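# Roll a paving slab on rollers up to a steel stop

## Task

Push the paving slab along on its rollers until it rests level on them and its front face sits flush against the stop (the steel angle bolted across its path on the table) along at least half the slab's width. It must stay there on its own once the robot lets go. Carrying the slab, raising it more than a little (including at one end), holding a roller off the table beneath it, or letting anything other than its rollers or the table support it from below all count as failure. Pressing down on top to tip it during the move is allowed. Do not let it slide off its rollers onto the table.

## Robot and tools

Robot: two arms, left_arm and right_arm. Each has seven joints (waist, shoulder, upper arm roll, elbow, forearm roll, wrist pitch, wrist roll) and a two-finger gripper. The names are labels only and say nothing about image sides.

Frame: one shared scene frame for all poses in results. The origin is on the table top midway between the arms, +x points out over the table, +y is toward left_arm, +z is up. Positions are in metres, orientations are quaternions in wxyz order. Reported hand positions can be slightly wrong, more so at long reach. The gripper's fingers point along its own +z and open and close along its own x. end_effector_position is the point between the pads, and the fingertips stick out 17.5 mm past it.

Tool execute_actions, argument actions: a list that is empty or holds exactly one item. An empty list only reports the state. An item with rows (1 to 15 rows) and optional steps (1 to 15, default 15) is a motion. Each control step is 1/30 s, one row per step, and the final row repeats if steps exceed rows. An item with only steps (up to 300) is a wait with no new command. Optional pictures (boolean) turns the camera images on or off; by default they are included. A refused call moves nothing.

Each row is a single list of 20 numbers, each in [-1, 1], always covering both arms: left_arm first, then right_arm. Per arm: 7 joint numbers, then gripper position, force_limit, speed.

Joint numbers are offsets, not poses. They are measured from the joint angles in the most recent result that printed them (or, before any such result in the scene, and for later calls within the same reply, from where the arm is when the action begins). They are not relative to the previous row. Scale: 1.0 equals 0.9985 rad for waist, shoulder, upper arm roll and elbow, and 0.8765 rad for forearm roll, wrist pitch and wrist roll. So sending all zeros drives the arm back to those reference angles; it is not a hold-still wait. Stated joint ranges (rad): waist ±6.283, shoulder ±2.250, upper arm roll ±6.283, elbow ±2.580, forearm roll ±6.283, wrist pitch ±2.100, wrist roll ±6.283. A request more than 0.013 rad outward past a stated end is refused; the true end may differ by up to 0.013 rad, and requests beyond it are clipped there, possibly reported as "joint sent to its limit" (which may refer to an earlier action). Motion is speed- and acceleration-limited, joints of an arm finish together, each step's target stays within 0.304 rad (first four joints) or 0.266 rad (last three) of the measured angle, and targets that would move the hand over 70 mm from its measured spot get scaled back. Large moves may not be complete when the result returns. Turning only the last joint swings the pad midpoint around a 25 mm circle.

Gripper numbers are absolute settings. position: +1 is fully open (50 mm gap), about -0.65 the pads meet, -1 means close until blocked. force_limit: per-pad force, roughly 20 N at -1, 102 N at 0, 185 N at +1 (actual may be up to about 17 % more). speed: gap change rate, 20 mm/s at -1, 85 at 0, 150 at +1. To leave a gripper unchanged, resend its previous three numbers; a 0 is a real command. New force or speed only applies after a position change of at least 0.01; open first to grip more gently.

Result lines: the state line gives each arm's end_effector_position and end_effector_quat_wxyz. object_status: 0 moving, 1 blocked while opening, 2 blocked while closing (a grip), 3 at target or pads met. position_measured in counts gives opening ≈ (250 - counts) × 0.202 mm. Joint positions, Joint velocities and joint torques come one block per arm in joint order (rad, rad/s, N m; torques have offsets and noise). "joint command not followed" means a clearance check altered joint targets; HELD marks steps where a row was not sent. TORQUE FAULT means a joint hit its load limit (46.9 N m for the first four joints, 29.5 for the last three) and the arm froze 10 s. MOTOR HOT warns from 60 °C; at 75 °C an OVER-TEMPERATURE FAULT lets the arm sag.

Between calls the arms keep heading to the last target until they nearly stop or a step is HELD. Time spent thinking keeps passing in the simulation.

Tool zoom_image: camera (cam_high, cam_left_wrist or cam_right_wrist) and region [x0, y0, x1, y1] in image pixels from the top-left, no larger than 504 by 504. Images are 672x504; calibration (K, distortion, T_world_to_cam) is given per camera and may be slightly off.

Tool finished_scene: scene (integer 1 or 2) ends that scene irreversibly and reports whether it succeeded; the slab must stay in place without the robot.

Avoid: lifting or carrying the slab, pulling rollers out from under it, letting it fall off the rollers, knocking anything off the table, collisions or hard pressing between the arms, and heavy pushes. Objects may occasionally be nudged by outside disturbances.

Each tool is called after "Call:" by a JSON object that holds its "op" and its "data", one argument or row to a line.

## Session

Call:
{"op": "execute_actions", "data": {
  "actions": []
}}

Scene clock: 0.00 s of 4350.00 s.
left_arm: end_effector_position=(+0.6228, +0.5549, +0.1164) position_measured=3 object_status=3 end_effector_quat_wxyz=(+0.147, -0.264, +0.822, +0.484) | right_arm: end_effector_position=(+0.3826, -0.7170, +0.2363) position_measured=3 object_status=3 end_effector_quat_wxyz=(+0.109, +0.852, +0.512, +0.007)
Joint positions: left_arm=[ 0.857  1.311 -1.226  1.372  0.103  0.94   3.721] | right_arm=[ 0.741  0.47  -0.084  1.411  0.083  1.047  1.856]
Joint velocities: left_arm=[ 0.     0.    -0.     0.    -0.001 -0.001 -0.   ] | right_arm=[-0.     0.     0.001  0.    -0.     0.    -0.   ]
Joint torques (N m, as the joint torque sensors report them, + toward a larger angle): no reading
camera_calibration (this result's frames):
cam_left_wrist: T_world_to_cam=[[-0.814671, -0.290346, -0.502006, 0.728863], [-0.578503, 0.346349, 0.738496, 0.108175], [-0.0405502, 0.892043, -0.450127, -0.250522], [0, 0, 0, 1]] pos_world=[0.646205, 0.397633, 0.173239]
cam_right_wrist: T_world_to_cam=[[0.466688, 0.880184, -0.0864779, 0.467121], [0.878219, -0.449634, 0.162975, -0.654425], [0.104564, -0.152005, -0.982833, 0.244383], [0, 0, 0, 1]] pos_world=[0.331175, -0.668257, 0.387238]

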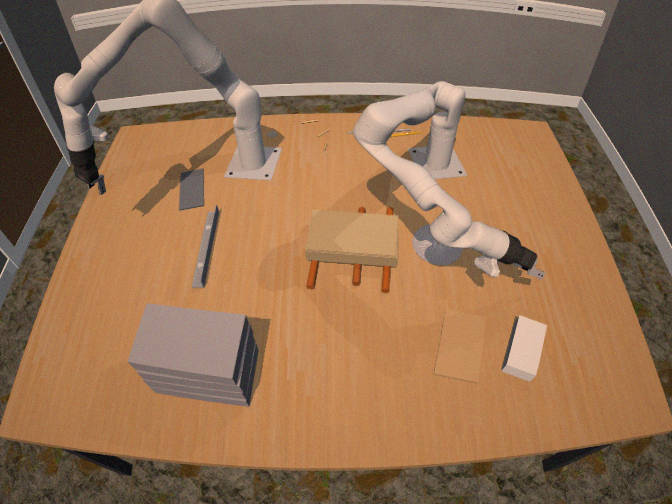

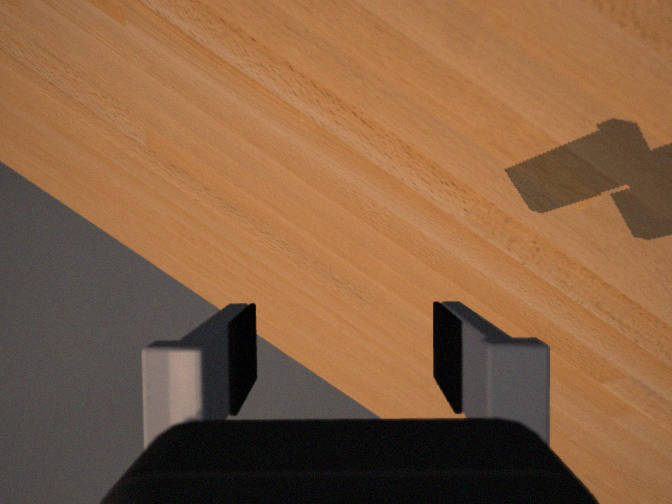

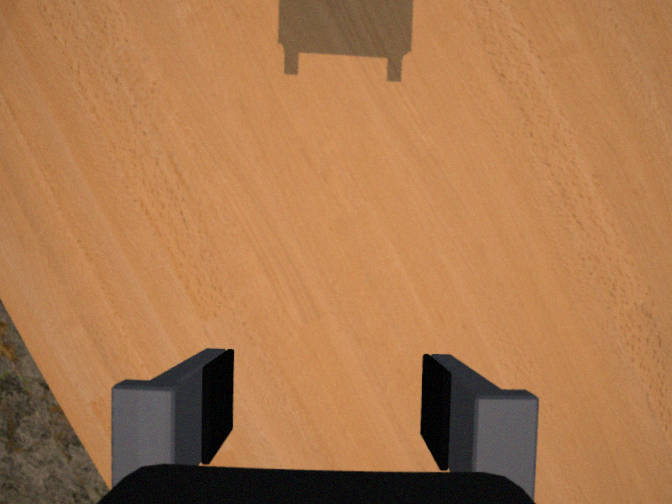

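Call:
{"op": "zoom_image", "data": {
  "camera": "cam_high",
  "region": [170, 170, 470, 320]
}}

Region (170, 170, 470, 320) of cam_high's 672x504 image, scaled by 1.680, with more detail than that image has.

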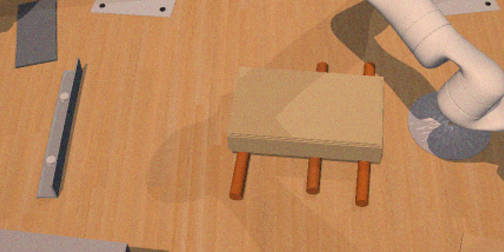

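Call:
{"op": "execute_actions", "data": {
  "actions": [
    {"rows":[[-0.3,-0.923,1.0,0.432,-0.118,0.01,-0.386,1,0,0,-1.0,-0.062,0.084,0.143,-0.095,0.15,-0.826,1,0,0]],"steps":15}
  ],
  "pictures": false
}}

Scene clock: 46.03 s of 4350.00 s.
left_arm: end_effector_position=(+0.4624, +0.5571, +0.0691) position_measured=3 object_status=3 end_effector_quat_wxyz=(-0.061, -0.271, +0.899, +0.339) | right_arm: end_effector_position=(+0.4362, -0.5470, +0.2228) position_measured=3 object_status=3 end_effector_quat_wxyz=(+0.029, +0.863, +0.504, +0.010)
Joint positions: left_arm=[ 0.639  0.968 -0.899  1.666  0.028  0.947  3.485] | right_arm=[ 0.397  0.425 -0.022  1.514  0.023  1.142  1.563]
Joint velocities: left_arm=[-0.343 -1.02   1.015  0.591 -0.124  0.017 -0.435] | right_arm=[-0.889 -0.056  0.078  0.137 -0.082  0.127 -0.776]
Joint torques (N m, as the joint torque sensors report them, + toward a larger angle): left_arm=[  3.18 -19.8   -6.31  -5.81  -1.55   0.03   0.22] | right_arm=[ -0.68 -19.14  -0.09  -9.    -0.02  -0.19   0.01]
Steps of this call (steps 1 to 90: nothing new was sent; then 42.53 s passed at rest; steps 91 to 105: all 15 steps of this action). Readings (joint positions | what the end effector reports):
91: left_arm=[0.855 1.309 -1.225 1.373 0.103 0.940 3.720] | right_arm=[0.740 0.469 -0.083 1.411 0.083 1.047 1.855] | left_arm position_measured=3 object_status=3 | right_arm position_measured=3 object_status=3
92: left_arm=[0.850 1.302 -1.218 1.378 0.102 0.940 3.716] | right_arm=[0.733 0.468 -0.080 1.414 0.083 1.049 1.851] | left_arm position_measured=3 object_status=3 | right_arm position_measured=3 object_status=3
94: left_arm=[0.821 1.271 -1.192 1.403 0.093 0.940 3.693] | right_arm=[0.703 0.461 -0.072 1.426 0.076 1.060 1.828] | left_arm position_measured=3 object_status=3 | right_arm position_measured=3 object_status=3
98: left_arm=[0.743 1.176 -1.102 1.496 0.065 0.942 3.613] | right_arm=[0.598 0.444 -0.049 1.467 0.051 1.099 1.739] | left_arm position_measured=3 object_status=3 | right_arm position_measured=3 object_status=3
105: the state above

Call:
{"op": "execute_actions", "data": {
  "actions": [
    {"rows":[[0,-0.5,0.3,0,0,0,0,1,0,0,-0.98,-0.017,0.022,0.04,-0.026,0.042,-0.492,1,0,0],[0,-0.6,0.4,0,0,0,0,1,0,0,-0.98,-0.017,0.022,0.04,-0.026,0.042,-0.492,1,0,0],[0,-0.7,0.5,0,0,0,0,1,0,0,-0.98,-0.017,0.022,0.04,-0.026,0.042,-0.492,1,0,0],[-0.05,-0.749,0.6,0,0,0.1,-0.05,1,0,0,-0.98,-0.017,0.022,0.04,-0.026,0.042,-0.492,1,0,0],[-0.148,-0.749,0.9,0.034,-0.032,0.31,-0.116,1,0,0,-0.98,-0.017,0.022,0.04,-0.026,0.042,-0.492,1,0,0]],"steps":15}
  ],
  "pictures": false
}}

Call:
{"op": "execute_actions", "data": {
  "actions": [
    {"steps":25}
  ]
}}

Scene clock: 50.40 s of 4350.00 s.
left_arm: end_effector_position=(+0.4525, +0.2542, +0.2336) position_measured=3 object_status=3 end_effector_quat_wxyz=(+0.022, -0.028, +0.999, +0.017) | right_arm: end_effector_position=(+0.4507, -0.1225, +0.2200) position_measured=3 object_status=3 end_effector_quat_wxyz=(-0.001, +0.709, +0.705, +0.000)
Joint positions: left_arm=[ 0.522  0.267 -0.166  1.718  0.002  1.125  3.391] | right_arm=[-0.568  0.409 -0.003  1.554 -0.001  1.179  1.132]
Joint velocities: left_arm=[-0.192 -0.289  1.055 -0.113  0.003  0.575 -0.048] | right_arm=[-0.206 -0.    -0.01   0.002 -0.003  0.001 -0.   ]
Joint torques (N m, as the joint torque sensors report them, + toward a larger angle): left_arm=[  1.08 -15.41   0.13  -9.18  -0.21  -0.2   -0.14] | right_arm=[  3.62 -18.39   3.05  -8.78   0.59   0.16   0.11]
Steps of this call (steps 1 to 45: the robot went on to your last target; steps 46 to 110: nothing new was sent; then 0.20 s passed at rest; steps 111 to 125: all 15 steps of this action). Readings (joint positions | what the end effector reports):
111: left_arm=[0.558 0.390 -0.228 1.803 -0.000 0.949 3.383] | right_arm=[-0.259 0.408 0.000 1.554 0.000 1.179 1.132] | left_arm position_measured=3 object_status=3 | right_arm position_measured=3 object_status=3
112: left_arm=[0.560 0.391 -0.232 1.801 0.001 0.949 3.384] | right_arm=[-0.266 0.408 0.002 1.554 0.001 1.179 1.132] | left_arm position_measured=3 object_status=3 | right_arm position_measured=3 object_status=3
114: left_arm=[0.570 0.390 -0.258 1.788 0.004 0.950 3.394] | right_arm=[-0.296 0.408 0.003 1.554 0.002 1.179 1.132] | left_arm position_measured=3 object_status=3 | right_arm position_measured=3 object_status=3
118: left_arm=[0.569 0.341 -0.303 1.747 0.006 0.982 3.403] | right_arm=[-0.410 0.408 0.002 1.554 0.001 1.179 1.132] | left_arm position_measured=3 object_status=3 | right_arm position_measured=3 object_status=3
125: the state above

Scene clock: 51.23 s of 4350.00 s.
left_arm: end_effector_position=(+0.4139, +0.2085, +0.2571) position_measured=3 object_status=3 end_effector_quat_wxyz=(+0.002, +0.041, +0.999, -0.001) | right_arm: end_effector_position=(+0.4491, -0.1189, +0.2200) position_measured=3 object_status=3 end_effector_quat_wxyz=(+0.000, +0.706, +0.709, -0.000)
Joint positions: left_arm=[ 0.491  0.22  -0.     1.7    0.     1.218  3.383] | right_arm=[-0.582  0.408  0.     1.554  0.     1.179  1.132]
Joint velocities: left_arm=[-0.    -0.     0.     0.     0.    -0.001 -0.   ] | right_arm=[-0.001  0.     0.    -0.     0.     0.    -0.   ]
Joint torques (N m, as the joint torque sensors report them, + toward a larger angle): left_arm=[  0.29 -13.98   0.55  -9.01   0.1   -0.25   0.11] | right_arm=[  0.13 -18.29   0.14  -8.95  -0.15  -0.15  -0.02]
Steps of this call (steps 1 to 25: the robot went on to your last target). Readings (joint positions | what the end effector reports):
1: left_arm=[0.516 0.257 -0.131 1.714 0.002 1.144 3.389] | right_arm=[-0.573 0.409 -0.003 1.554 -0.001 1.179 1.132] | left_arm position_measured=3 object_status=3 | right_arm position_measured=3 object_status=3
2: left_arm=[0.510 0.248 -0.097 1.711 0.002 1.163 3.388] | right_arm=[-0.574 0.408 -0.002 1.554 -0.001 1.179 1.132] | left_arm position_measured=3 object_status=3 | right_arm position_measured=3 object_status=3
4: left_arm=[0.501 0.233 -0.043 1.705 0.002 1.193 3.385] | right_arm=[-0.577 0.408 -0.000 1.554 0.000 1.179 1.132] | left_arm position_measured=3 object_status=3 | right_arm position_measured=3 object_status=3
8: left_arm=[0.495 0.222 0.001 1.700 0.001 1.218 3.383] | right_arm=[-0.580 0.408 0.000 1.554 0.000 1.179 1.132] | left_arm position_measured=3 object_status=3 | right_arm position_measured=3 object_status=3
25: the state above
camera_calibration (this result's frames):
cam_left_wrist: T_world_to_cam=[[-0.997103, 0.0757455, -0.00688607, 0.400602], [0.0753063, 0.995892, 0.0502702, -0.225722], [0.0106655, 0.0496061, -0.998712, 0.408782], [0, 0, 0, 1]] pos_world=[0.41208, 0.174173, 0.422361]
cam_right_wrist: T_world_to_cam=[[-0.0131559, 0.9998, 0.015049, 0.115595], [0.999454, 0.0136046, -0.03011, -0.398086], [-0.0303087, 0.0146446, -0.999433, 0.396321], [0, 0, 0, 1]] pos_world=[0.411402, -0.11596, 0.38237]

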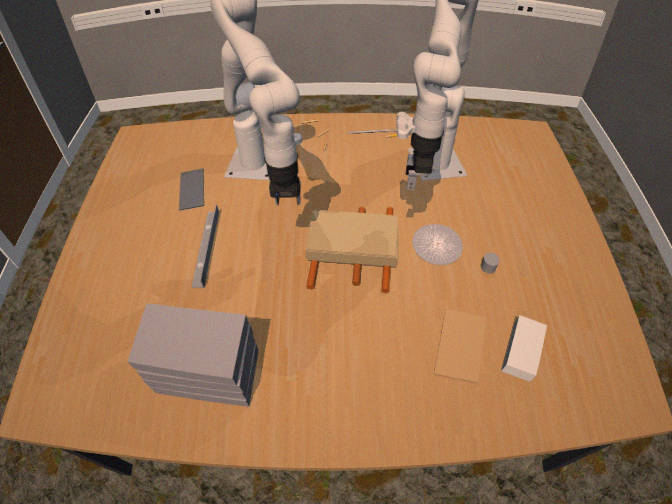

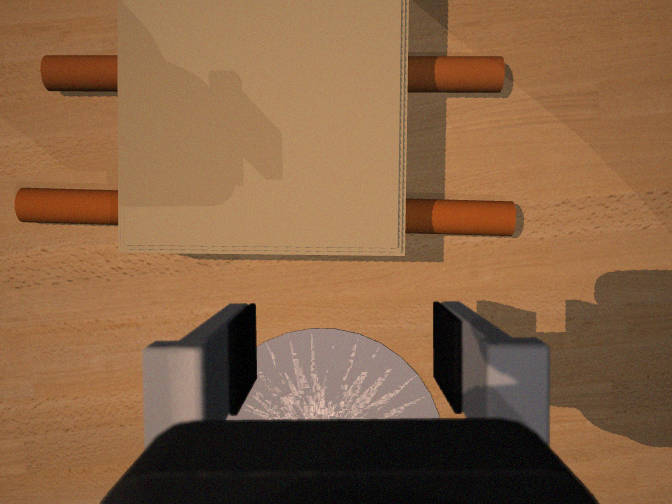

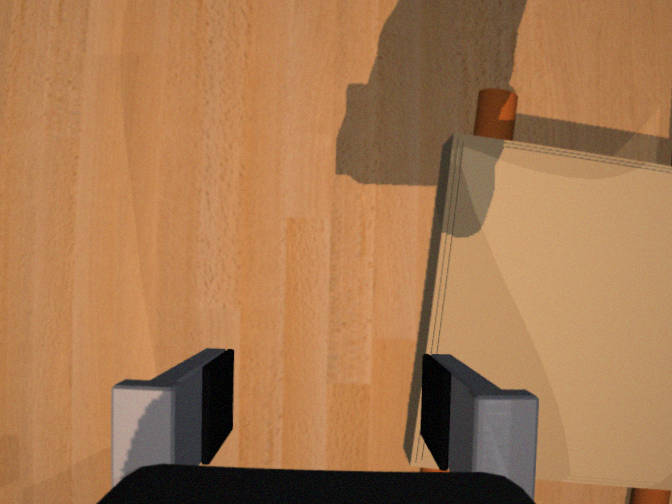

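Call:
{"op": "execute_actions", "data": {
  "actions": [
    {"rows":[[-0.062,0.267,0,0.14,0,-0.46,-0.072,1,0,0,0.399,-0.073,0,0.112,0,-0.044,0.455,1,0,0],[-0.062,0.267,0,0.14,0,-0.46,-0.072,1,0,0,0.399,-0.073,0,0.112,0,-0.044,0.455,1,0,0],[-0.062,0.267,0,0.14,0,-0.46,-0.072,1,0,0,0.399,-0.073,0,0.112,0,-0.044,0.455,1,0,0],[-0.062,0.267,0,0.14,0,-0.46,-0.072,1,0,0,0.399,-0.073,0,0.112,0,-0.044,0.455,1,0,0],[-0.062,0.267,0,0.14,0,-0.46,-0.072,1,0,0,0.399,-0.073,0,0.112,0,-0.044,0.455,1,0,0],[-0.062,0.267,0,0.14,0,-0.46,-0.072,1,0,0,0.399,-0.073,0,0.112,0,-0.044,0.455,1,0,0],[-0.062,0.267,0,0.14,0,-0.46,-0.072,1,0,0,0.399,-0.073,0,0.112,0,-0.044,0.455,1,0,0],[-0.062,0.267,0,0.14,0,-0.46,-0.072,1,0,0,0.399,-0.073,0,0.112,0,-0.044,0.455,1,0,0],[-0.062,0.267,0,0.14,0,-0.46,-0.072,1,0,0,0.399,-0.073,0,0.112,0,-0.044,0.455,1,0,0],[-0.062,0.267,0,0.14,0,-0.46,-0.072,1,0,0,0.399,-0.073,0,0.112,0,-0.044,0.455,1,0,0],[-0.058,0.378,0,0.1975,0,-0.651,-0.067,1,0,0,0.399,-0.073,0,0.112,0,-0.044,0.455,1,0,0]],"steps":15}
  ],
  "pictures": false
}}

Call:
{"op": "execute_actions", "data": {
  "actions": [
    {"steps":15}
  ]
}}

Scene clock: 63.70 s of 4350.00 s.
left_arm: end_effector_position=(+0.4516, +0.2196, +0.0905) position_measured=3 object_status=3 end_effector_quat_wxyz=(-0.010, +0.041, +0.999, +0.002) | right_arm: end_effector_position=(+0.4532, -0.2793, +0.2199) position_measured=3 object_status=3 end_effector_quat_wxyz=(+0.000, +0.707, +0.707, -0.001)
Joint positions: left_arm=[ 0.438  0.523 -0.     1.858  0.     0.781  3.328] | right_arm=[-0.23   0.343  0.002  1.654  0.001  1.145  1.481]
Joint velocities: left_arm=[-0.041  0.674  0.004  0.358  0.001 -1.213 -0.033] | right_arm=[ 0.589 -0.098  0.031  0.169  0.013 -0.052  0.742]
Joint torques (N m, as the joint torque sensors report them, + toward a larger angle): left_arm=[  0.51 -18.09   0.33  -6.85  -0.24  -0.18   0.31] | right_arm=[ -2.6  -16.26  -2.43  -8.6   -0.76  -0.11  -0.2 ]
Steps of this call (steps 1 to 15: the robot went on to your last target; steps 16 to 90: nothing new was sent; then 8.97 s passed at rest; steps 91 to 105: all 15 steps of this action). Readings (joint positions | what the end effector reports):
91: left_arm=[0.491 0.221 0.000 1.700 0.000 1.218 3.383] | right_arm=[-0.580 0.408 -0.000 1.555 -0.000 1.179 1.132] | left_arm position_measured=3 object_status=3 | right_arm position_measured=3 object_status=3
92: left_arm=[0.489 0.227 0.000 1.703 0.000 1.213 3.382] | right_arm=[-0.573 0.406 -0.002 1.557 -0.001 1.178 1.137] | left_arm position_measured=3 object_status=3 | right_arm position_measured=3 object_status=3
94: left_arm=[0.482 0.256 0.001 1.716 0.000 1.186 3.375] | right_arm=[-0.544 0.399 -0.003 1.566 -0.001 1.175 1.160] | left_arm position_measured=3 object_status=3 | right_arm position_measured=3 object_status=3
98: left_arm=[0.458 0.359 0.000 1.771 0.000 1.064 3.351] | right_arm=[-0.430 0.377 -0.001 1.601 -0.000 1.163 1.256] | left_arm position_measured=3 object_status=3 | right_arm position_measured=3 object_status=3
105: the state above

Scene clock: 64.20 s of 4350.00 s.
left_arm: end_effector_position=(+0.4582, +0.2197, +0.0512) position_measured=3 object_status=3 end_effector_quat_wxyz=(-0.000, +0.041, +0.999, +0.000) | right_arm: end_effector_position=(+0.4497, -0.2983, +0.2199) position_measured=3 object_status=3 end_effector_quat_wxyz=(-0.000, +0.705, +0.709, -0.000)
Joint positions: left_arm=[ 0.433  0.597 -0.     1.897  0.     0.648  3.324] | right_arm=[-0.184  0.335  0.     1.666  0.     1.141  1.53 ]
Joint velocities: left_arm=[-0.001  0.004 -0.     0.001  0.     0.002  0.   ] | right_arm=[ 0.004 -0.001 -0.    -0.    -0.    -0.001  0.   ]
Joint torques (N m, as the joint torque sensors report them, + toward a larger angle): left_arm=[  0.12 -18.4    0.6   -6.05  -0.08  -0.31   0.17] | right_arm=[  0.2  -16.25  -0.22  -8.8    0.14   0.11   0.2 ]
Steps of this call (steps 1 to 15: the robot went on to your last target). Readings (joint positions | what the end effector reports):
1: left_arm=[0.436 0.545 -0.000 1.870 0.000 0.741 3.327] | right_arm=[-0.213 0.341 0.003 1.659 0.001 1.143 1.502] | left_arm position_measured=3 object_status=3 | right_arm position_measured=3 object_status=3
2: left_arm=[0.435 0.565 -0.000 1.881 0.000 0.704 3.326] | right_arm=[-0.201 0.339 0.003 1.663 0.002 1.142 1.518] | left_arm position_measured=3 object_status=3 | right_arm position_measured=3 object_status=3
4: left_arm=[0.434 0.587 -0.000 1.894 0.000 0.659 3.324] | right_arm=[-0.192 0.337 0.003 1.666 0.001 1.141 1.530] | left_arm position_measured=3 object_status=3 | right_arm position_measured=3 object_status=3
8: left_arm=[0.433 0.594 -0.000 1.897 0.000 0.648 3.324] | right_arm=[-0.186 0.336 0.000 1.666 0.000 1.141 1.530] | left_arm position_measured=3 object_status=3 | right_arm position_measured=3 object_status=3
15: the state above
camera_calibration (this result's frames):
cam_left_wrist: T_world_to_cam=[[-0.99706, 0.0765493, -0.00330818, 0.442144], [0.0762801, 0.995769, 0.0512435, -0.230366], [0.00721683, 0.0508405, -0.998681, 0.203426], [0, 0, 0, 1]] pos_world=[0.456948, 0.185203, 0.216425]
cam_right_wrist: T_world_to_cam=[[-0.0138868, 0.999789, 0.0151191, 0.295361], [0.999427, 0.0143453, -0.030652, -0.395975], [-0.0308624, 0.0146848, -0.999416, 0.399136], [0, 0, 0, 1]] pos_world=[0.412168, -0.295479, 0.3823]

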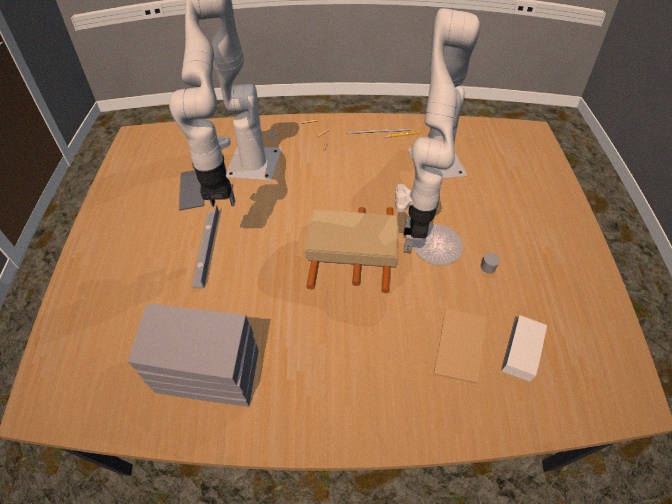

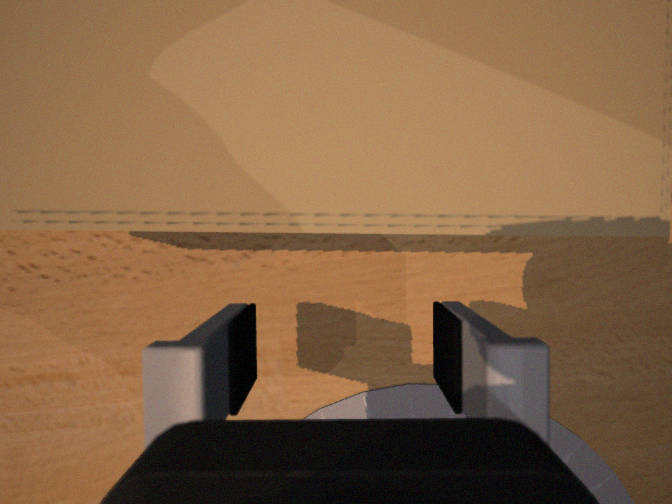

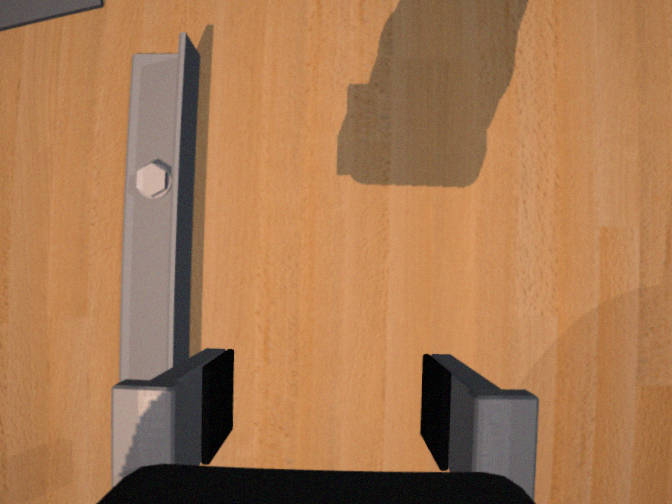

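Call:
{"op": "execute_actions", "data": {
  "actions": [
    {"rows":[[0.005,0.001,0,-0.002,0,0.001,0.005,1,0,0,0,0,0,0,0,0,0,1,0,0],[0.009,0.002,0,-0.004,0,0.002,0.01,1,0,0,0,0,0,0,0,0,0,1,0,0],[0.014,0.003,0,-0.006,0,0.004,0.016,1,0,0,0,0,0,0,0,0,0,1,0,0],[0.018,0.003,0,-0.008,0,0.005,0.021,1,0,0,0,0,0,0,0,0,0,1,0,0],[0.023,0.004,0,-0.01,0,0.006,0.026,1,0,0,0,0,0,0,0,0,0,1,0,0],[0.027,0.005,0,-0.011,0,0.007,0.031,1,0,0,0,0,0,0,0,0,0,1,0,0],[0.032,0.006,0,-0.013,0,0.008,0.036,1,0,0,0,0,0,0,0,0,0,1,0,0],[0.036,0.007,0,-0.015,0,0.01,0.042,1,0,0,0,0,0,0,0,0,0,1,0,0],[0.041,0.008,0,-0.017,0,0.011,0.047,1,0,0,0,0,0,0,0,0,0,1,0,0],[0.045,0.008,0,-0.019,0,0.012,0.052,1,0,0,0,0,0,0,0,0,0,1,0,0],[0.05,0.009,0,-0.021,0,0.013,0.057,1,0,0,0,0,0,0,0,0,0,1,0,0],[0.054,0.01,0,-0.023,0,0.014,0.062,1,0,0,0,0,0,0,0,0,0,1,0,0],[0.059,0.011,0,-0.025,0,0.016,0.068,1,0,0,0,0,0,0,0,0,0,1,0,0],[0.063,0.012,0,-0.027,0,0.017,0.073,1,0,0,0,0,0,0,0,0,0,1,0,0],[0.068,0.013,0,-0.029,0,0.018,0.078,1,0,0,0,0,0,0,0,0,0,1,0,0]],"steps":15}
  ],
  "pictures": false
}}

Call:
{"op": "execute_actions", "data": {
  "actions": [
    {"rows":[[0.012,0.003,0,-0.007,0,0.004,0.014,1,0,0,0,0,0,0,0,0,0,1,0,0],[0.017,0.004,0,-0.01,0,0.006,0.019,1,0,0,0,0,0,0,0,0,0,1,0,0],[0.022,0.005,0,-0.012,0,0.008,0.025,1,0,0,0,0,0,0,0,0,0,1,0,0],[0.026,0.006,0,-0.015,0,0.009,0.03,1,0,0,0,0,0,0,0,0,0,1,0,0],[0.031,0.008,0,-0.017,0,0.011,0.035,1,0,0,0,0,0,0,0,0,0,1,0,0],[0.035,0.009,0,-0.02,0,0.013,0.04,1,0,0,0,0,0,0,0,0,0,1,0,0],[0.04,0.01,0,-0.022,0,0.014,0.046,1,0,0,0,0,0,0,0,0,0,1,0,0],[0.044,0.011,0,-0.025,0,0.016,0.05,1,0,0,0,0,0,0,0,0,0,1,0,0],[0.049,0.012,0,-0.027,0,0.017,0.056,1,0,0,0,0,0,0,0,0,0,1,0,0],[0.053,0.013,0,-0.03,0,0.019,0.06,1,0,0,0,0,0,0,0,0,0,1,0,0],[0.058,0.014,0,-0.032,0,0.02,0.066,1,0,0,0,0,0,0,0,0,0,1,0,0],[0.062,0.015,0,-0.035,0,0.022,0.071,1,0,0,0,0,0,0,0,0,0,1,0,0],[0.067,0.016,0,-0.037,0,0.024,0.076,1,0,0,0,0,0,0,0,0,0,1,0,0],[0.071,0.018,0,-0.04,0,0.025,0.081,1,0,0,0,0,0,0,0,0,0,1,0,0],[0.076,0.019,0,-0.043,0,0.027,0.087,1,0,0,0,0,0,0,0,0,0,1,0,0]],"steps":15}
  ]
}}

Scene clock: 76.47 s of 4350.00 s.
left_arm: end_effector_position=(+0.4565, +0.1946, +0.0511) position_measured=3 object_status=3 end_effector_quat_wxyz=(-0.000, +0.040, +0.999, +0.001) | right_arm: end_effector_position=(+0.4497, -0.2983, +0.2199) position_measured=3 object_status=3 end_effector_quat_wxyz=(-0.000, +0.705, +0.709, -0.000)
Joint positions: left_arm=[ 0.492  0.608 -0.001  1.872 -0.001  0.662  3.385] | right_arm=[-0.184  0.335  0.     1.666  0.     1.141  1.53 ]
Joint velocities: left_arm=[ 0.137  0.03   0.009 -0.06   0.009  0.027  0.137] | right_arm=[ 0.  0.  0. -0.  0.  0. -0.]
Joint torques (N m, as the joint torque sensors report them, + toward a larger angle): left_arm=[  0.81 -18.65   0.64  -6.03  -0.02  -0.24  -0.1 ] | right_arm=[  0.04 -16.63   0.13  -8.88  -0.13   0.07   0.25]
Steps of this call (steps 1 to 15: the robot went on to your last target; steps 16 to 90: nothing new was sent; then 8.77 s passed at rest; steps 91 to 105: all 15 steps of this action). Readings (joint positions | what the end effector reports):
91: left_arm=[0.434 0.597 -0.000 1.897 -0.000 0.648 3.325] | right_arm=[-0.183 0.335 0.000 1.666 0.000 1.141 1.530] | left_arm position_measured=3 object_status=3 | right_arm position_measured=3 object_status=3
92: left_arm=[0.438 0.598 -0.001 1.896 -0.000 0.648 3.327] | right_arm=[-0.184 0.335 0.000 1.666 0.000 1.141 1.530] | left_arm position_measured=3 object_status=3 | right_arm position_measured=3 object_status=3
94: left_arm=[0.445 0.599 -0.001 1.892 0.000 0.650 3.335] | right_arm=[-0.184 0.335 0.000 1.666 0.000 1.141 1.530] | left_arm position_measured=3 object_status=3 | right_arm position_measured=3 object_status=3
98: left_arm=[0.462 0.602 -0.000 1.885 0.000 0.654 3.353] | right_arm=[-0.184 0.335 0.000 1.666 0.000 1.141 1.530] | left_arm position_measured=3 object_status=3 | right_arm position_measured=3 object_status=3
105: the state above

Scene clock: 76.97 s of 4350.00 s.
left_arm: end_effector_position=(+0.4549, +0.1638, +0.0511) position_measured=3 object_status=3 end_effector_quat_wxyz=(-0.000, +0.040, +0.999, +0.001) | right_arm: end_effector_position=(+0.4497, -0.2983, +0.2199) position_measured=3 object_status=3 end_effector_quat_wxyz=(-0.000, +0.705, +0.709, -0.000)
Joint positions: left_arm=[ 0.56   0.625 -0.002  1.834 -0.001  0.684  3.452] | right_arm=[-0.184  0.335  0.     1.666  0.     1.141  1.53 ]
Joint velocities: left_arm=[ 0.136  0.042  0.    -0.081  0.001  0.042  0.139] | right_arm=[ 0.  0. -0. -0.  0. -0.  0.]
Joint torques (N m, as the joint torque sensors report them, + toward a larger angle): left_arm=[  0.49 -19.26   0.85  -6.54   0.06  -0.24   0.1 ] | right_arm=[ -0.02 -16.89  -0.27  -8.59  -0.13   0.05   0.  ]
Steps of this call (steps 1 to 15: all 15 steps of this action). Readings (joint positions | what the end effector reports):
1: left_arm=[0.497 0.609 -0.001 1.870 -0.000 0.663 3.389] | right_arm=[-0.184 0.335 0.000 1.666 0.000 1.141 1.530] | left_arm position_measured=3 object_status=3 | right_arm position_measured=3 object_status=3
2: left_arm=[0.501 0.610 -0.001 1.867 -0.000 0.665 3.394] | right_arm=[-0.184 0.335 0.000 1.666 0.000 1.141 1.530] | left_arm position_measured=3 object_status=3 | right_arm position_measured=3 object_status=3
4: left_arm=[0.510 0.612 -0.001 1.862 -0.001 0.668 3.403] | right_arm=[-0.184 0.335 0.000 1.666 0.000 1.141 1.530] | left_arm position_measured=3 object_status=3 | right_arm position_measured=3 object_status=3
8: left_arm=[0.528 0.617 -0.001 1.852 -0.001 0.674 3.421] | right_arm=[-0.184 0.335 0.000 1.666 0.000 1.141 1.530] | left_arm position_measured=3 object_status=3 | right_arm position_measured=3 object_status=3
15: the state above
camera_calibration (this result's frames):
cam_left_wrist: T_world_to_cam=[[-0.997218, 0.0744926, -0.00282169, 0.443536], [0.0742385, 0.995827, 0.0530723, -0.173535], [0.00676342, 0.0527152, -0.998587, 0.206069], [0, 0, 0, 1]] pos_world=[0.453792, 0.128908, 0.21624]
cam_right_wrist: T_world_to_cam=[[-0.0138855, 0.999789, 0.0151191, 0.295361], [0.999427, 0.0143439, -0.0306476, -0.39598], [-0.030858, 0.0146848, -0.999416, 0.399134], [0, 0, 0, 1]] pos_world=[0.412171, -0.29548, 0.3823]

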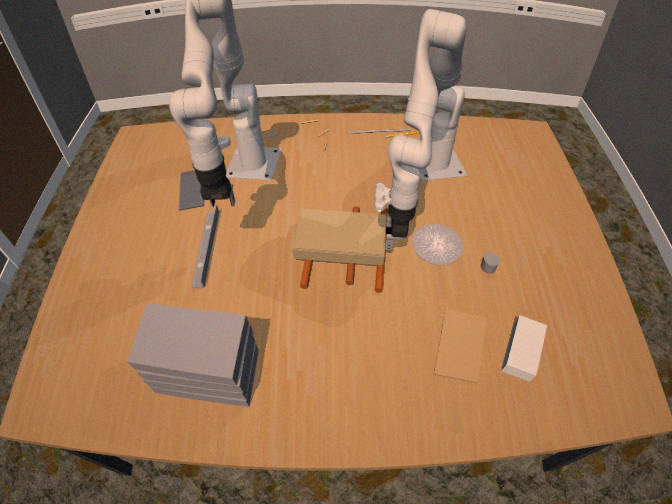

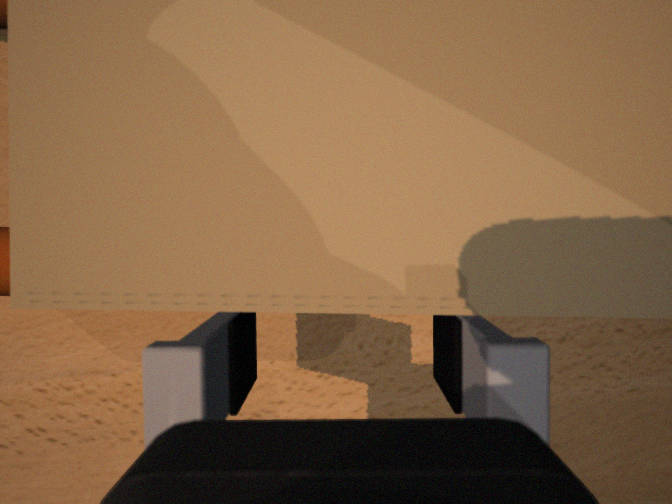

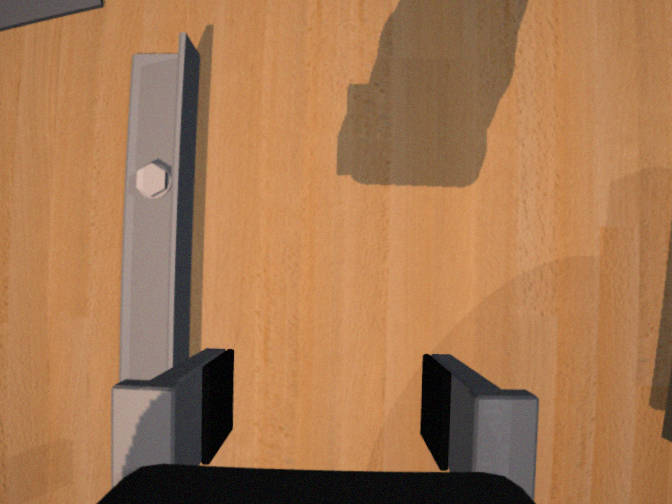

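Call:
{"op": "execute_actions", "data": {
  "actions": [
    {"rows":[[0.079,0.02,0,-0.045,0,0.028,0.09,1,0,0,-0.399,0.073,0,-0.112,0,0.044,-0.455,1,0,0],[0.082,0.021,0,-0.048,0,0.03,0.094,1,0,0,-0.399,0.073,0,-0.112,0,0.044,-0.455,1,0,0],[0.086,0.023,0,-0.051,0,0.032,0.098,1,0,0,-0.399,0.073,0,-0.112,0,0.044,-0.455,1,0,0],[0.09,0.024,0,-0.054,0,0.034,0.102,1,0,0,-0.399,0.073,0,-0.112,0,0.044,-0.455,1,0,0],[0.094,0.026,0,-0.058,0,0.036,0.107,1,0,0,-0.399,0.073,0,-0.112,0,0.044,-0.455,1,0,0],[0.098,0.027,0,-0.061,0,0.038,0.111,1,0,0,-0.399,0.073,0,-0.112,0,0.044,-0.455,1,0,0],[0.102,0.029,0,-0.064,0,0.04,0.116,1,0,0,-0.399,0.073,0,-0.112,0,0.044,-0.455,1,0,0],[0.106,0.031,0,-0.068,0,0.042,0.121,1,0,0,-0.399,0.073,0,-0.112,0,0.044,-0.455,1,0,0],[0.11,0.032,0,-0.071,0,0.043,0.125,1,0,0,-0.399,0.073,0,-0.112,0,0.044,-0.455,1,0,0]],"steps":15}
  ]
}}

Scene clock: 80.90 s of 4350.00 s.
left_arm: end_effector_position=(+0.4500, +0.1116, +0.0512) position_measured=3 object_status=3 end_effector_quat_wxyz=(+0.001, +0.039, +0.999, +0.001) | right_arm: end_effector_position=(+0.4537, -0.1400, +0.2201) position_measured=3 object_status=3 end_effector_quat_wxyz=(-0.000, +0.704, +0.710, +0.000)
Joint positions: left_arm=[ 0.668  0.656 -0.002  1.763 -0.001  0.721  3.562] | right_arm=[-0.534  0.401 -0.001  1.566 -0.     1.175  1.183]
Joint velocities: left_arm=[ 0.014  0.006 -0.004 -0.002 -0.001  0.001  0.001] | right_arm=[-0.602  0.098 -0.033 -0.166 -0.016  0.056 -0.75 ]
Joint torques (N m, as the joint torque sensors report them, + toward a larger angle): left_arm=[  0.7  -20.06   0.13  -6.82  -0.17  -0.27   0.07] | right_arm=[  2.52 -18.4    2.28  -8.35   0.26   0.13   0.05]
Steps of this call (steps 1 to 15: the robot went on to your last target; steps 16 to 103: nothing new was sent; steps 104 to 118: all 15 steps of this action). Readings (joint positions | what the end effector reports):
104: left_arm=[0.570 0.627 -0.002 1.829 -0.001 0.686 3.462] | right_arm=[-0.185 0.336 0.001 1.666 0.000 1.141 1.530] | left_arm position_measured=3 object_status=3 | right_arm position_measured=3 object_status=3
105: left_arm=[0.577 0.629 -0.003 1.826 -0.001 0.688 3.466] | right_arm=[-0.192 0.337 0.002 1.664 0.001 1.142 1.526] | left_arm position_measured=3 object_status=3 | right_arm position_measured=3 object_status=3
107: left_arm=[0.606 0.637 -0.005 1.810 -0.002 0.697 3.493] | right_arm=[-0.222 0.345 0.003 1.654 0.002 1.145 1.502] | left_arm position_measured=3 object_status=3 | right_arm position_measured=3 object_status=3
111: left_arm=[0.652 0.652 -0.003 1.776 -0.002 0.717 3.547] | right_arm=[-0.335 0.368 0.002 1.618 0.001 1.157 1.406] | left_arm position_measured=3 object_status=3 | right_arm position_measured=3 object_status=3
118: the state above
camera_calibration (this result's frames):
cam_left_wrist: T_world_to_cam=[[-0.9973, 0.0732909, -0.00462556, 0.442775], [0.0729496, 0.99596, 0.0523593, -0.120622], [0.00844434, 0.0518805, -0.998618, 0.208321], [0, 0, 0, 1]] pos_world=[0.44862, 0.0768758, 0.216397]
cam_right_wrist: T_world_to_cam=[[-0.0178735, 0.999708, 0.0162663, 0.138665], [0.999385, 0.0183541, -0.029889, -0.401775], [-0.0301788, 0.0157221, -0.999421, 0.396992], [0, 0, 0, 1]] pos_world=[0.415987, -0.137492, 0.382498]

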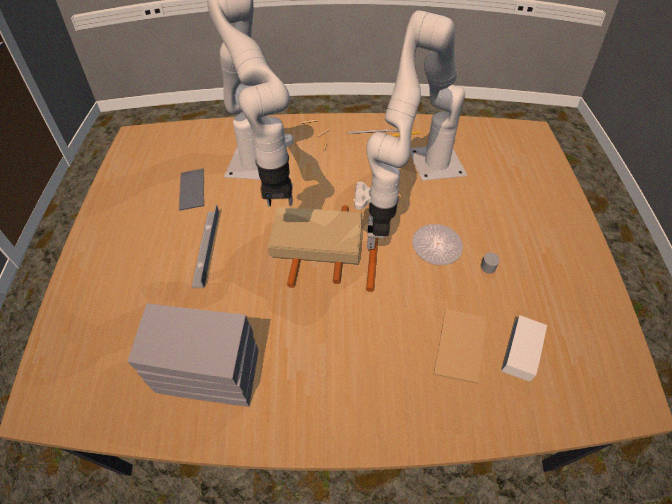

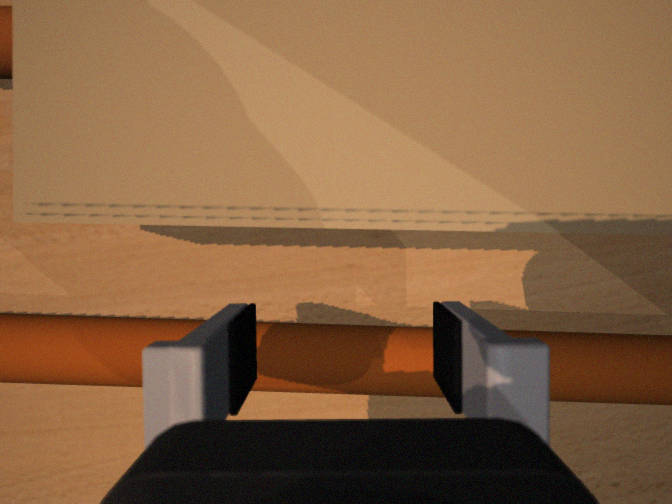

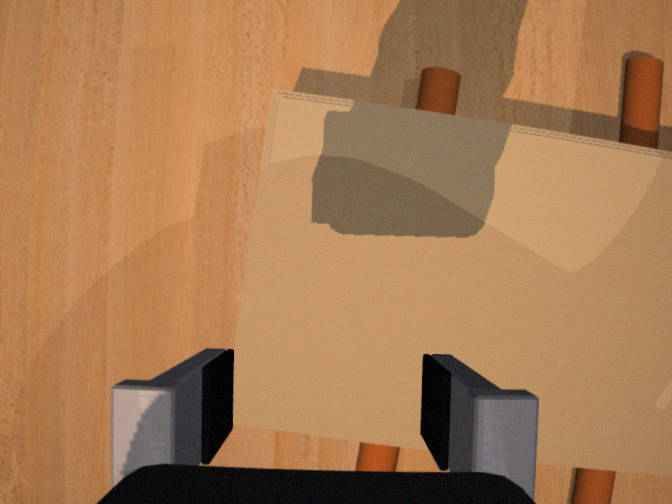

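Call:
{"op": "execute_actions", "data": {
  "actions": [
    {"rows":[[-0.423,-0.284,0,0.108,0,0.2025,-0.486,1,0,0,-0.048,0.007,0,-0.012,0,0.004,-0.058,1,0,0],[-0.423,-0.284,0,0.108,0,0.2025,-0.486,1,0,0,-0.048,0.007,0,-0.012,0,0.004,-0.058,1,0,0],[-0.423,-0.284,0,0.108,0,0.2025,-0.486,1,0,0,-0.048,0.007,0,-0.012,0,0.004,-0.058,1,0,0],[-0.423,-0.284,0,0.108,0,0.2025,-0.486,1,0,0,-0.048,0.007,0,-0.012,0,0.004,-0.058,1,0,0],[-0.423,-0.284,0,0.108,0,0.2025,-0.486,1,0,0,-0.048,0.007,0,-0.012,0,0.004,-0.058,1,0,0],[-0.423,-0.284,0,0.108,0,0.2025,-0.486,1,0,0,-0.048,0.007,0,-0.012,0,0.004,-0.058,1,0,0],[-0.423,-0.284,0,0.108,0,0.2025,-0.486,1,0,0,-0.048,0.007,0,-0.012,0,0.004,-0.058,1,0,0],[-0.423,-0.284,0,0.108,0,0.2025,-0.486,1,0,0,-0.048,0.007,0,-0.012,0,0.004,-0.058,1,0,0],[-0.423,-0.284,0,0.108,0,0.2025,-0.486,1,0,0,-0.048,0.007,0,-0.012,0,0.004,-0.058,1,0,0],[-0.423,-0.284,0,0.108,0,0.2025,-0.486,1,0,0,-0.42,0.417,0,-0.415,0,-0.002,-0.594,1,0,0]],"steps":15}
  ],
  "pictures": false
}}

Call:
{"op": "execute_actions", "data": {
  "actions": [
    {"steps":22}
  ]
}}

Scene clock: 94.00 s of 4350.00 s.
left_arm: end_effector_position=(+0.4570, +0.2681, +0.1353) position_measured=3 object_status=3 end_effector_quat_wxyz=(+0.000, +0.034, +0.999, +0.001) | right_arm: end_effector_position=(+0.4597, -0.0695, +0.2027) position_measured=3 object_status=3 end_effector_quat_wxyz=(+0.000, +0.701, +0.714, -0.002)
Joint positions: left_arm=[ 0.323  0.419 -0.002  1.853 -0.001  0.869  3.227] | right_arm=[-0.667  0.494  0.003  1.474  0.001  1.178  1.062]
Joint velocities: left_arm=[-0.776 -0.47  -0.029  0.185 -0.015  0.315 -0.961] | right_arm=[-0.718  0.734 -0.049 -0.707 -0.029 -0.032 -0.627]
Joint torques (N m, as the joint torque sensors report them, + toward a larger angle): left_arm=[  1.61 -15.51   0.86  -7.06   0.23  -0.29   0.04] | right_arm=[ -0.91 -20.91  -0.27  -9.07  -0.29   0.58   0.28]
Steps of this call (steps 1 to 30: the robot went on to your last target; steps 31 to 140: nothing new was sent; then 7.93 s passed at rest; steps 141 to 155: all 15 steps of this action). Readings (joint positions | what the end effector reports):
141: left_arm=[0.668 0.656 -0.001 1.764 -0.001 0.722 3.561] | right_arm=[-0.582 0.408 0.000 1.554 0.000 1.179 1.132] | left_arm position_measured=3 object_status=3 | right_arm position_measured=3 object_status=3
142: left_arm=[0.661 0.650 0.000 1.766 -0.000 0.724 3.557] | right_arm=[-0.582 0.408 -0.000 1.554 -0.000 1.179 1.132] | left_arm position_measured=3 object_status=3 | right_arm position_measured=3 object_status=3
144: left_arm=[0.631 0.622 0.002 1.776 0.000 0.740 3.534] | right_arm=[-0.582 0.408 -0.001 1.554 -0.000 1.178 1.132] | left_arm position_measured=3 object_status=3 | right_arm position_measured=3 object_status=3
148: left_arm=[0.525 0.540 -0.000 1.806 -0.001 0.791 3.444] | right_arm=[-0.582 0.408 -0.001 1.554 -0.001 1.178 1.133] | left_arm position_measured=3 object_status=3 | right_arm position_measured=3 object_status=3
155: the state above

Scene clock: 94.73 s of 4350.00 s.
left_arm: end_effector_position=(+0.4491, +0.3005, +0.1497) position_measured=3 object_status=3 end_effector_quat_wxyz=(-0.001, +0.041, +0.999, +0.001) | right_arm: end_effector_position=(+0.4525, +0.1272, +0.1208) position_measured=3 object_status=3 end_effector_quat_wxyz=(-0.001, +0.739, +0.673, +0.001)
Joint positions: left_arm=[ 0.246  0.373 -0.002  1.871 -0.001  0.899  3.136] | right_arm=[-0.952  0.816 -0.001  1.152 -0.     1.173  0.663]
Joint velocities: left_arm=[-0.001 -0.    -0.     0.001 -0.001  0.003 -0.   ] | right_arm=[-0.008  0.013 -0.002 -0.001 -0.001  0.    -0.   ]
Joint torques (N m, as the joint torque sensors report them, + toward a larger angle): left_arm=[  0.28 -15.47   0.44  -7.5    0.     0.02   0.09] | right_arm=[  0.7  -25.72   0.21  -9.18  -0.47   0.01   0.08]
Steps of this call (steps 1 to 22: the robot went on to your last target). Readings (joint positions | what the end effector reports):
1: left_arm=[0.300 0.405 -0.003 1.858 -0.002 0.879 3.197] | right_arm=[-0.690 0.518 0.001 1.451 0.000 1.177 1.041] | left_arm position_measured=3 object_status=3 | right_arm position_measured=3 object_status=3
2: left_arm=[0.281 0.394 -0.004 1.863 -0.002 0.887 3.173] | right_arm=[-0.712 0.541 0.001 1.427 -0.000 1.177 1.021] | left_arm position_measured=3 object_status=3 | right_arm position_measured=3 object_status=3
4: left_arm=[0.259 0.380 -0.004 1.869 -0.002 0.897 3.143] | right_arm=[-0.754 0.590 0.001 1.378 0.000 1.176 0.976] | left_arm position_measured=3 object_status=3 | right_arm position_measured=3 object_status=3
8: left_arm=[0.250 0.375 -0.002 1.871 -0.001 0.899 3.136] | right_arm=[-0.837 0.685 0.000 1.283 0.000 1.175 0.859] | left_arm position_measured=3 object_status=3 | right_arm position_measured=3 object_status=3
22: the state above
camera_calibration (this result's frames):
cam_left_wrist: T_world_to_cam=[[-0.997056, 0.0766401, -0.00227221, 0.427017], [0.0764157, 0.995694, 0.0524879, -0.315348], [0.0062851, 0.0521597, -0.998619, 0.297747], [0, 0, 0, 1]] pos_world=[0.447987, 0.265732, 0.314858]
cam_right_wrist: T_world_to_cam=[[0.084418, 0.996285, 0.0170454, -0.17281], [0.996024, -0.0838829, -0.0299867, -0.393909], [-0.0284455, 0.0195091, -0.999405, 0.292208], [0, 0, 0, 1]] pos_world=[0.415243, 0.133425, 0.283168]

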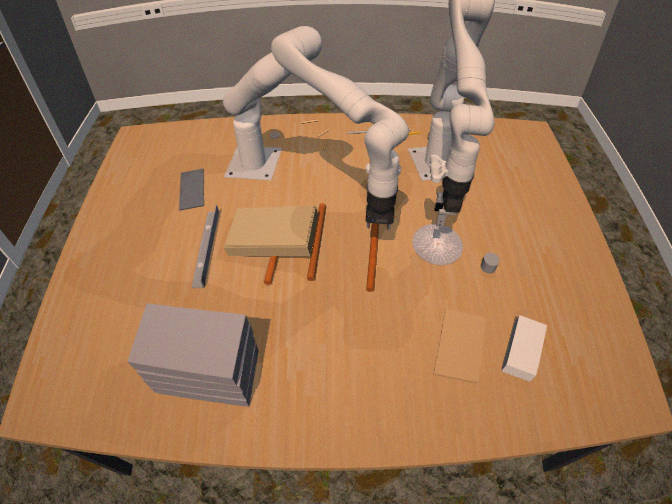

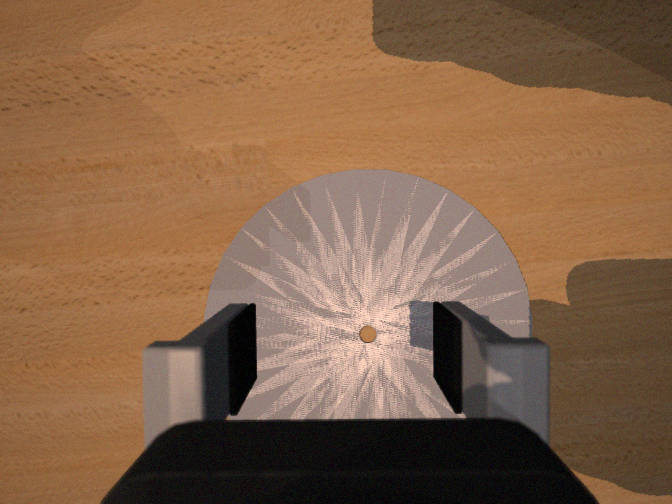

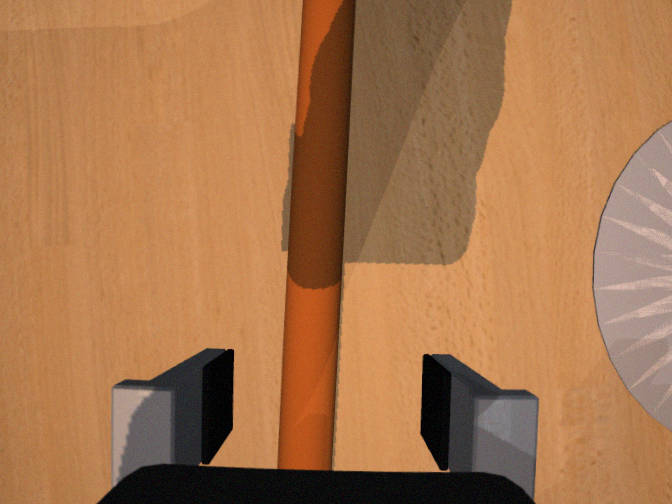

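Call:
{"op": "zoom_image", "data": {
  "camera": "cam_high",
  "region": [170, 180, 420, 310]
}}

Region (170, 180, 420, 310) of cam_high's 672x504 image, scaled by 2.016, with more detail than that image has; it fills the top 262 rows of this view, and the rest is white.

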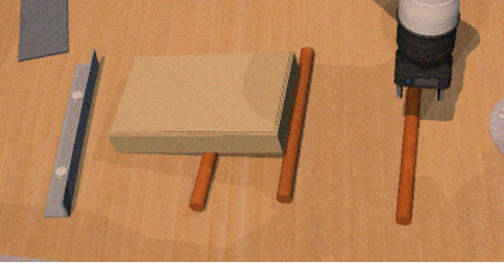

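Call:
{"op": "execute_actions", "data": {
  "actions": [
    {"rows":[[0,0,0,0,0,0,0,1,0,0,0.003,0.116,0,0.111,0,-0.26,-0.036,1,0,0]],"steps":15}
  ]
}}

Scene clock: 105.03 s of 4350.00 s.
left_arm: end_effector_position=(+0.4491, +0.3005, +0.1497) position_measured=3 object_status=3 end_effector_quat_wxyz=(-0.001, +0.041, +0.999, +0.001) | right_arm: end_effector_position=(+0.4518, +0.1247, +0.0217) position_measured=3 object_status=3 end_effector_quat_wxyz=(-0.001, +0.751, +0.660, +0.002)
Joint positions: left_arm=[ 0.246  0.373 -0.002  1.871 -0.001  0.899  3.136] | right_arm=[-0.949  0.931 -0.001  1.262 -0.     0.945  0.631]
Joint velocities: left_arm=[ 0.    -0.    -0.     0.    -0.     0.    -0.001] | right_arm=[ 0.001  0.006  0.    -0.001 -0.     0.     0.   ]
Joint torques (N m, as the joint torque sensors report them, + toward a larger angle): left_arm=[  0.14 -15.64   0.37  -7.62  -0.16  -0.21   0.27] | right_arm=[ -0.29 -26.34   0.3   -7.85   0.03   0.07   0.05]
Steps of this call (steps 1 to 15: the robot went on to your last target; steps 16 to 90: nothing new was sent; then 6.80 s passed at rest; steps 91 to 105: all 15 steps of this action). Readings (joint positions | what the end effector reports):
91: left_arm=[0.246 0.373 -0.002 1.871 -0.001 0.899 3.136] | right_arm=[-0.953 0.818 -0.001 1.152 -0.001 1.171 0.662] | left_arm position_measured=3 object_status=3 | right_arm position_measured=3 object_status=3
92: left_arm=[0.246 0.373 -0.002 1.871 -0.001 0.899 3.136] | right_arm=[-0.953 0.823 -0.001 1.156 -0.001 1.162 0.661] | left_arm position_measured=3 object_status=3 | right_arm position_measured=3 object_status=3
94: left_arm=[0.246 0.373 -0.002 1.871 -0.001 0.899 3.136] | right_arm=[-0.952 0.850 -0.001 1.179 -0.001 1.110 0.654] | left_arm position_measured=3 object_status=3 | right_arm position_measured=3 object_status=3
98: left_arm=[0.246 0.373 -0.002 1.871 -0.001 0.899 3.136] | right_arm=[-0.950 0.919 -0.001 1.250 -0.000 0.972 0.635] | left_arm position_measured=3 object_status=3 | right_arm position_measured=3 object_status=3
105: the state above
camera_calibration (this result's frames):
cam_left_wrist: T_world_to_cam=[[-0.997056, 0.0766398, -0.00227506, 0.42702], [0.0764153, 0.995694, 0.0524878, -0.315347], [0.00628792, 0.0521594, -0.998619, 0.297746], [0, 0, 0, 1]] pos_world=[0.447988, 0.265732, 0.314858]
cam_right_wrist: T_world_to_cam=[[0.118894, 0.992734, 0.0185259, -0.183759], [0.992552, -0.118332, -0.028949, -0.390581], [-0.0265464, 0.0218298, -0.999409, 0.192096], [0, 0, 0, 1]] pos_world=[0.414619, 0.132012, 0.18408]

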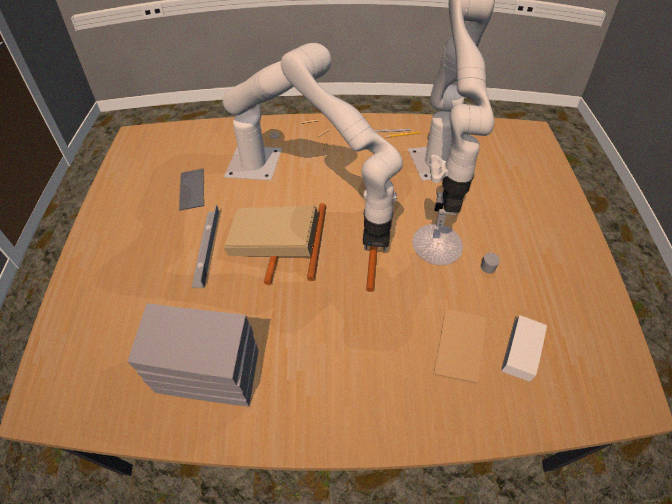

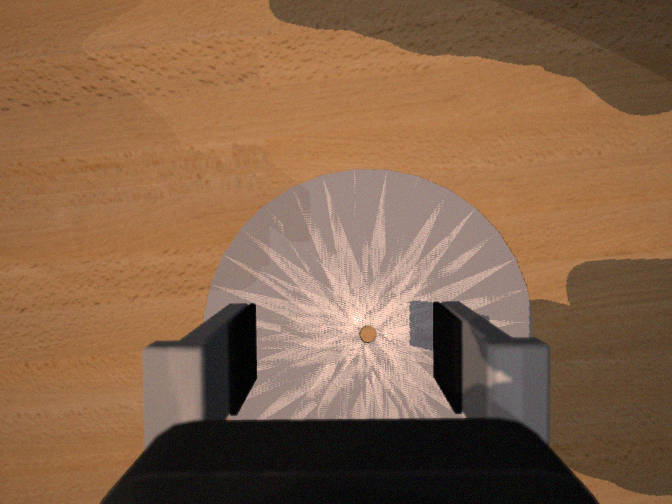

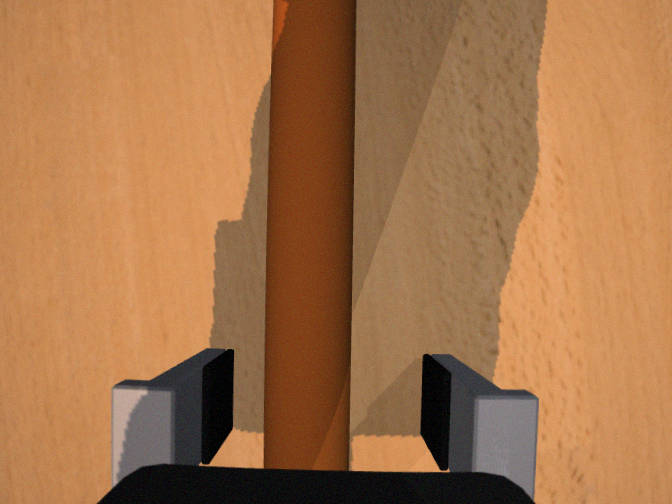

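Call:
{"op": "execute_actions", "data": {
  "actions": [
    {"rows":[[0,0,0,0,0,0,0,1,0,0,0,0,0,0,0,0,0,-1,-0.3,1]],"steps":12}
  ],
  "pictures": false
}}

Scene clock: 106.37 s of 4350.00 s.
left_arm: end_effector_position=(+0.4491, +0.3005, +0.1497) position_measured=3 object_status=3 end_effector_quat_wxyz=(-0.001, +0.041, +0.999, +0.001) | right_arm: end_effector_position=(+0.4518, +0.1247, +0.0217) position_measured=149 object_status=0 end_effector_quat_wxyz=(-0.001, +0.751, +0.660, +0.001)
Joint positions: left_arm=[ 0.246  0.373 -0.002  1.871 -0.001  0.899  3.136] | right_arm=[-0.949  0.931 -0.001  1.262 -0.     0.945  0.631]
Joint velocities: left_arm=[-0.    -0.     0.     0.001 -0.001 -0.001  0.   ] | right_arm=[-0.     0.    -0.     0.     0.     0.001  0.   ]
Joint torques (N m, as the joint torque sensors report them, + toward a larger angle): left_arm=[  0.29 -15.68   0.17  -7.73  -0.09  -0.12   0.01] | right_arm=[ -0.13 -26.19   0.06  -8.2   -0.01   0.04   0.13]
Steps of this call (steps 1 to 15: the robot went on to your last target; steps 16 to 28: nothing new was sent; steps 29 to 40: all 12 steps of this action). Readings (joint positions | what the end effector reports):
29: left_arm=[0.246 0.373 -0.002 1.871 -0.001 0.899 3.136] | right_arm=[-0.949 0.931 -0.001 1.262 -0.000 0.945 0.631] | left_arm position_measured=3 object_status=3 | right_arm position_measured=21 object_status=0
30: left_arm=[0.246 0.373 -0.002 1.871 -0.001 0.899 3.136] | right_arm=[-0.949 0.931 -0.001 1.262 -0.000 0.945 0.631] | left_arm position_measured=3 object_status=3 | right_arm position_measured=46 object_status=0
32: left_arm=[0.246 0.373 -0.002 1.871 -0.001 0.899 3.136] | right_arm=[-0.949 0.931 -0.001 1.262 -0.000 0.945 0.631] | left_arm position_measured=3 object_status=3 | right_arm position_measured=95 object_status=0
36: left_arm=[0.246 0.373 -0.002 1.871 -0.001 0.899 3.136] | right_arm=[-0.949 0.931 -0.001 1.262 -0.000 0.945 0.631] | left_arm position_measured=3 object_status=3 | right_arm position_measured=149 object_status=0
40: the state above


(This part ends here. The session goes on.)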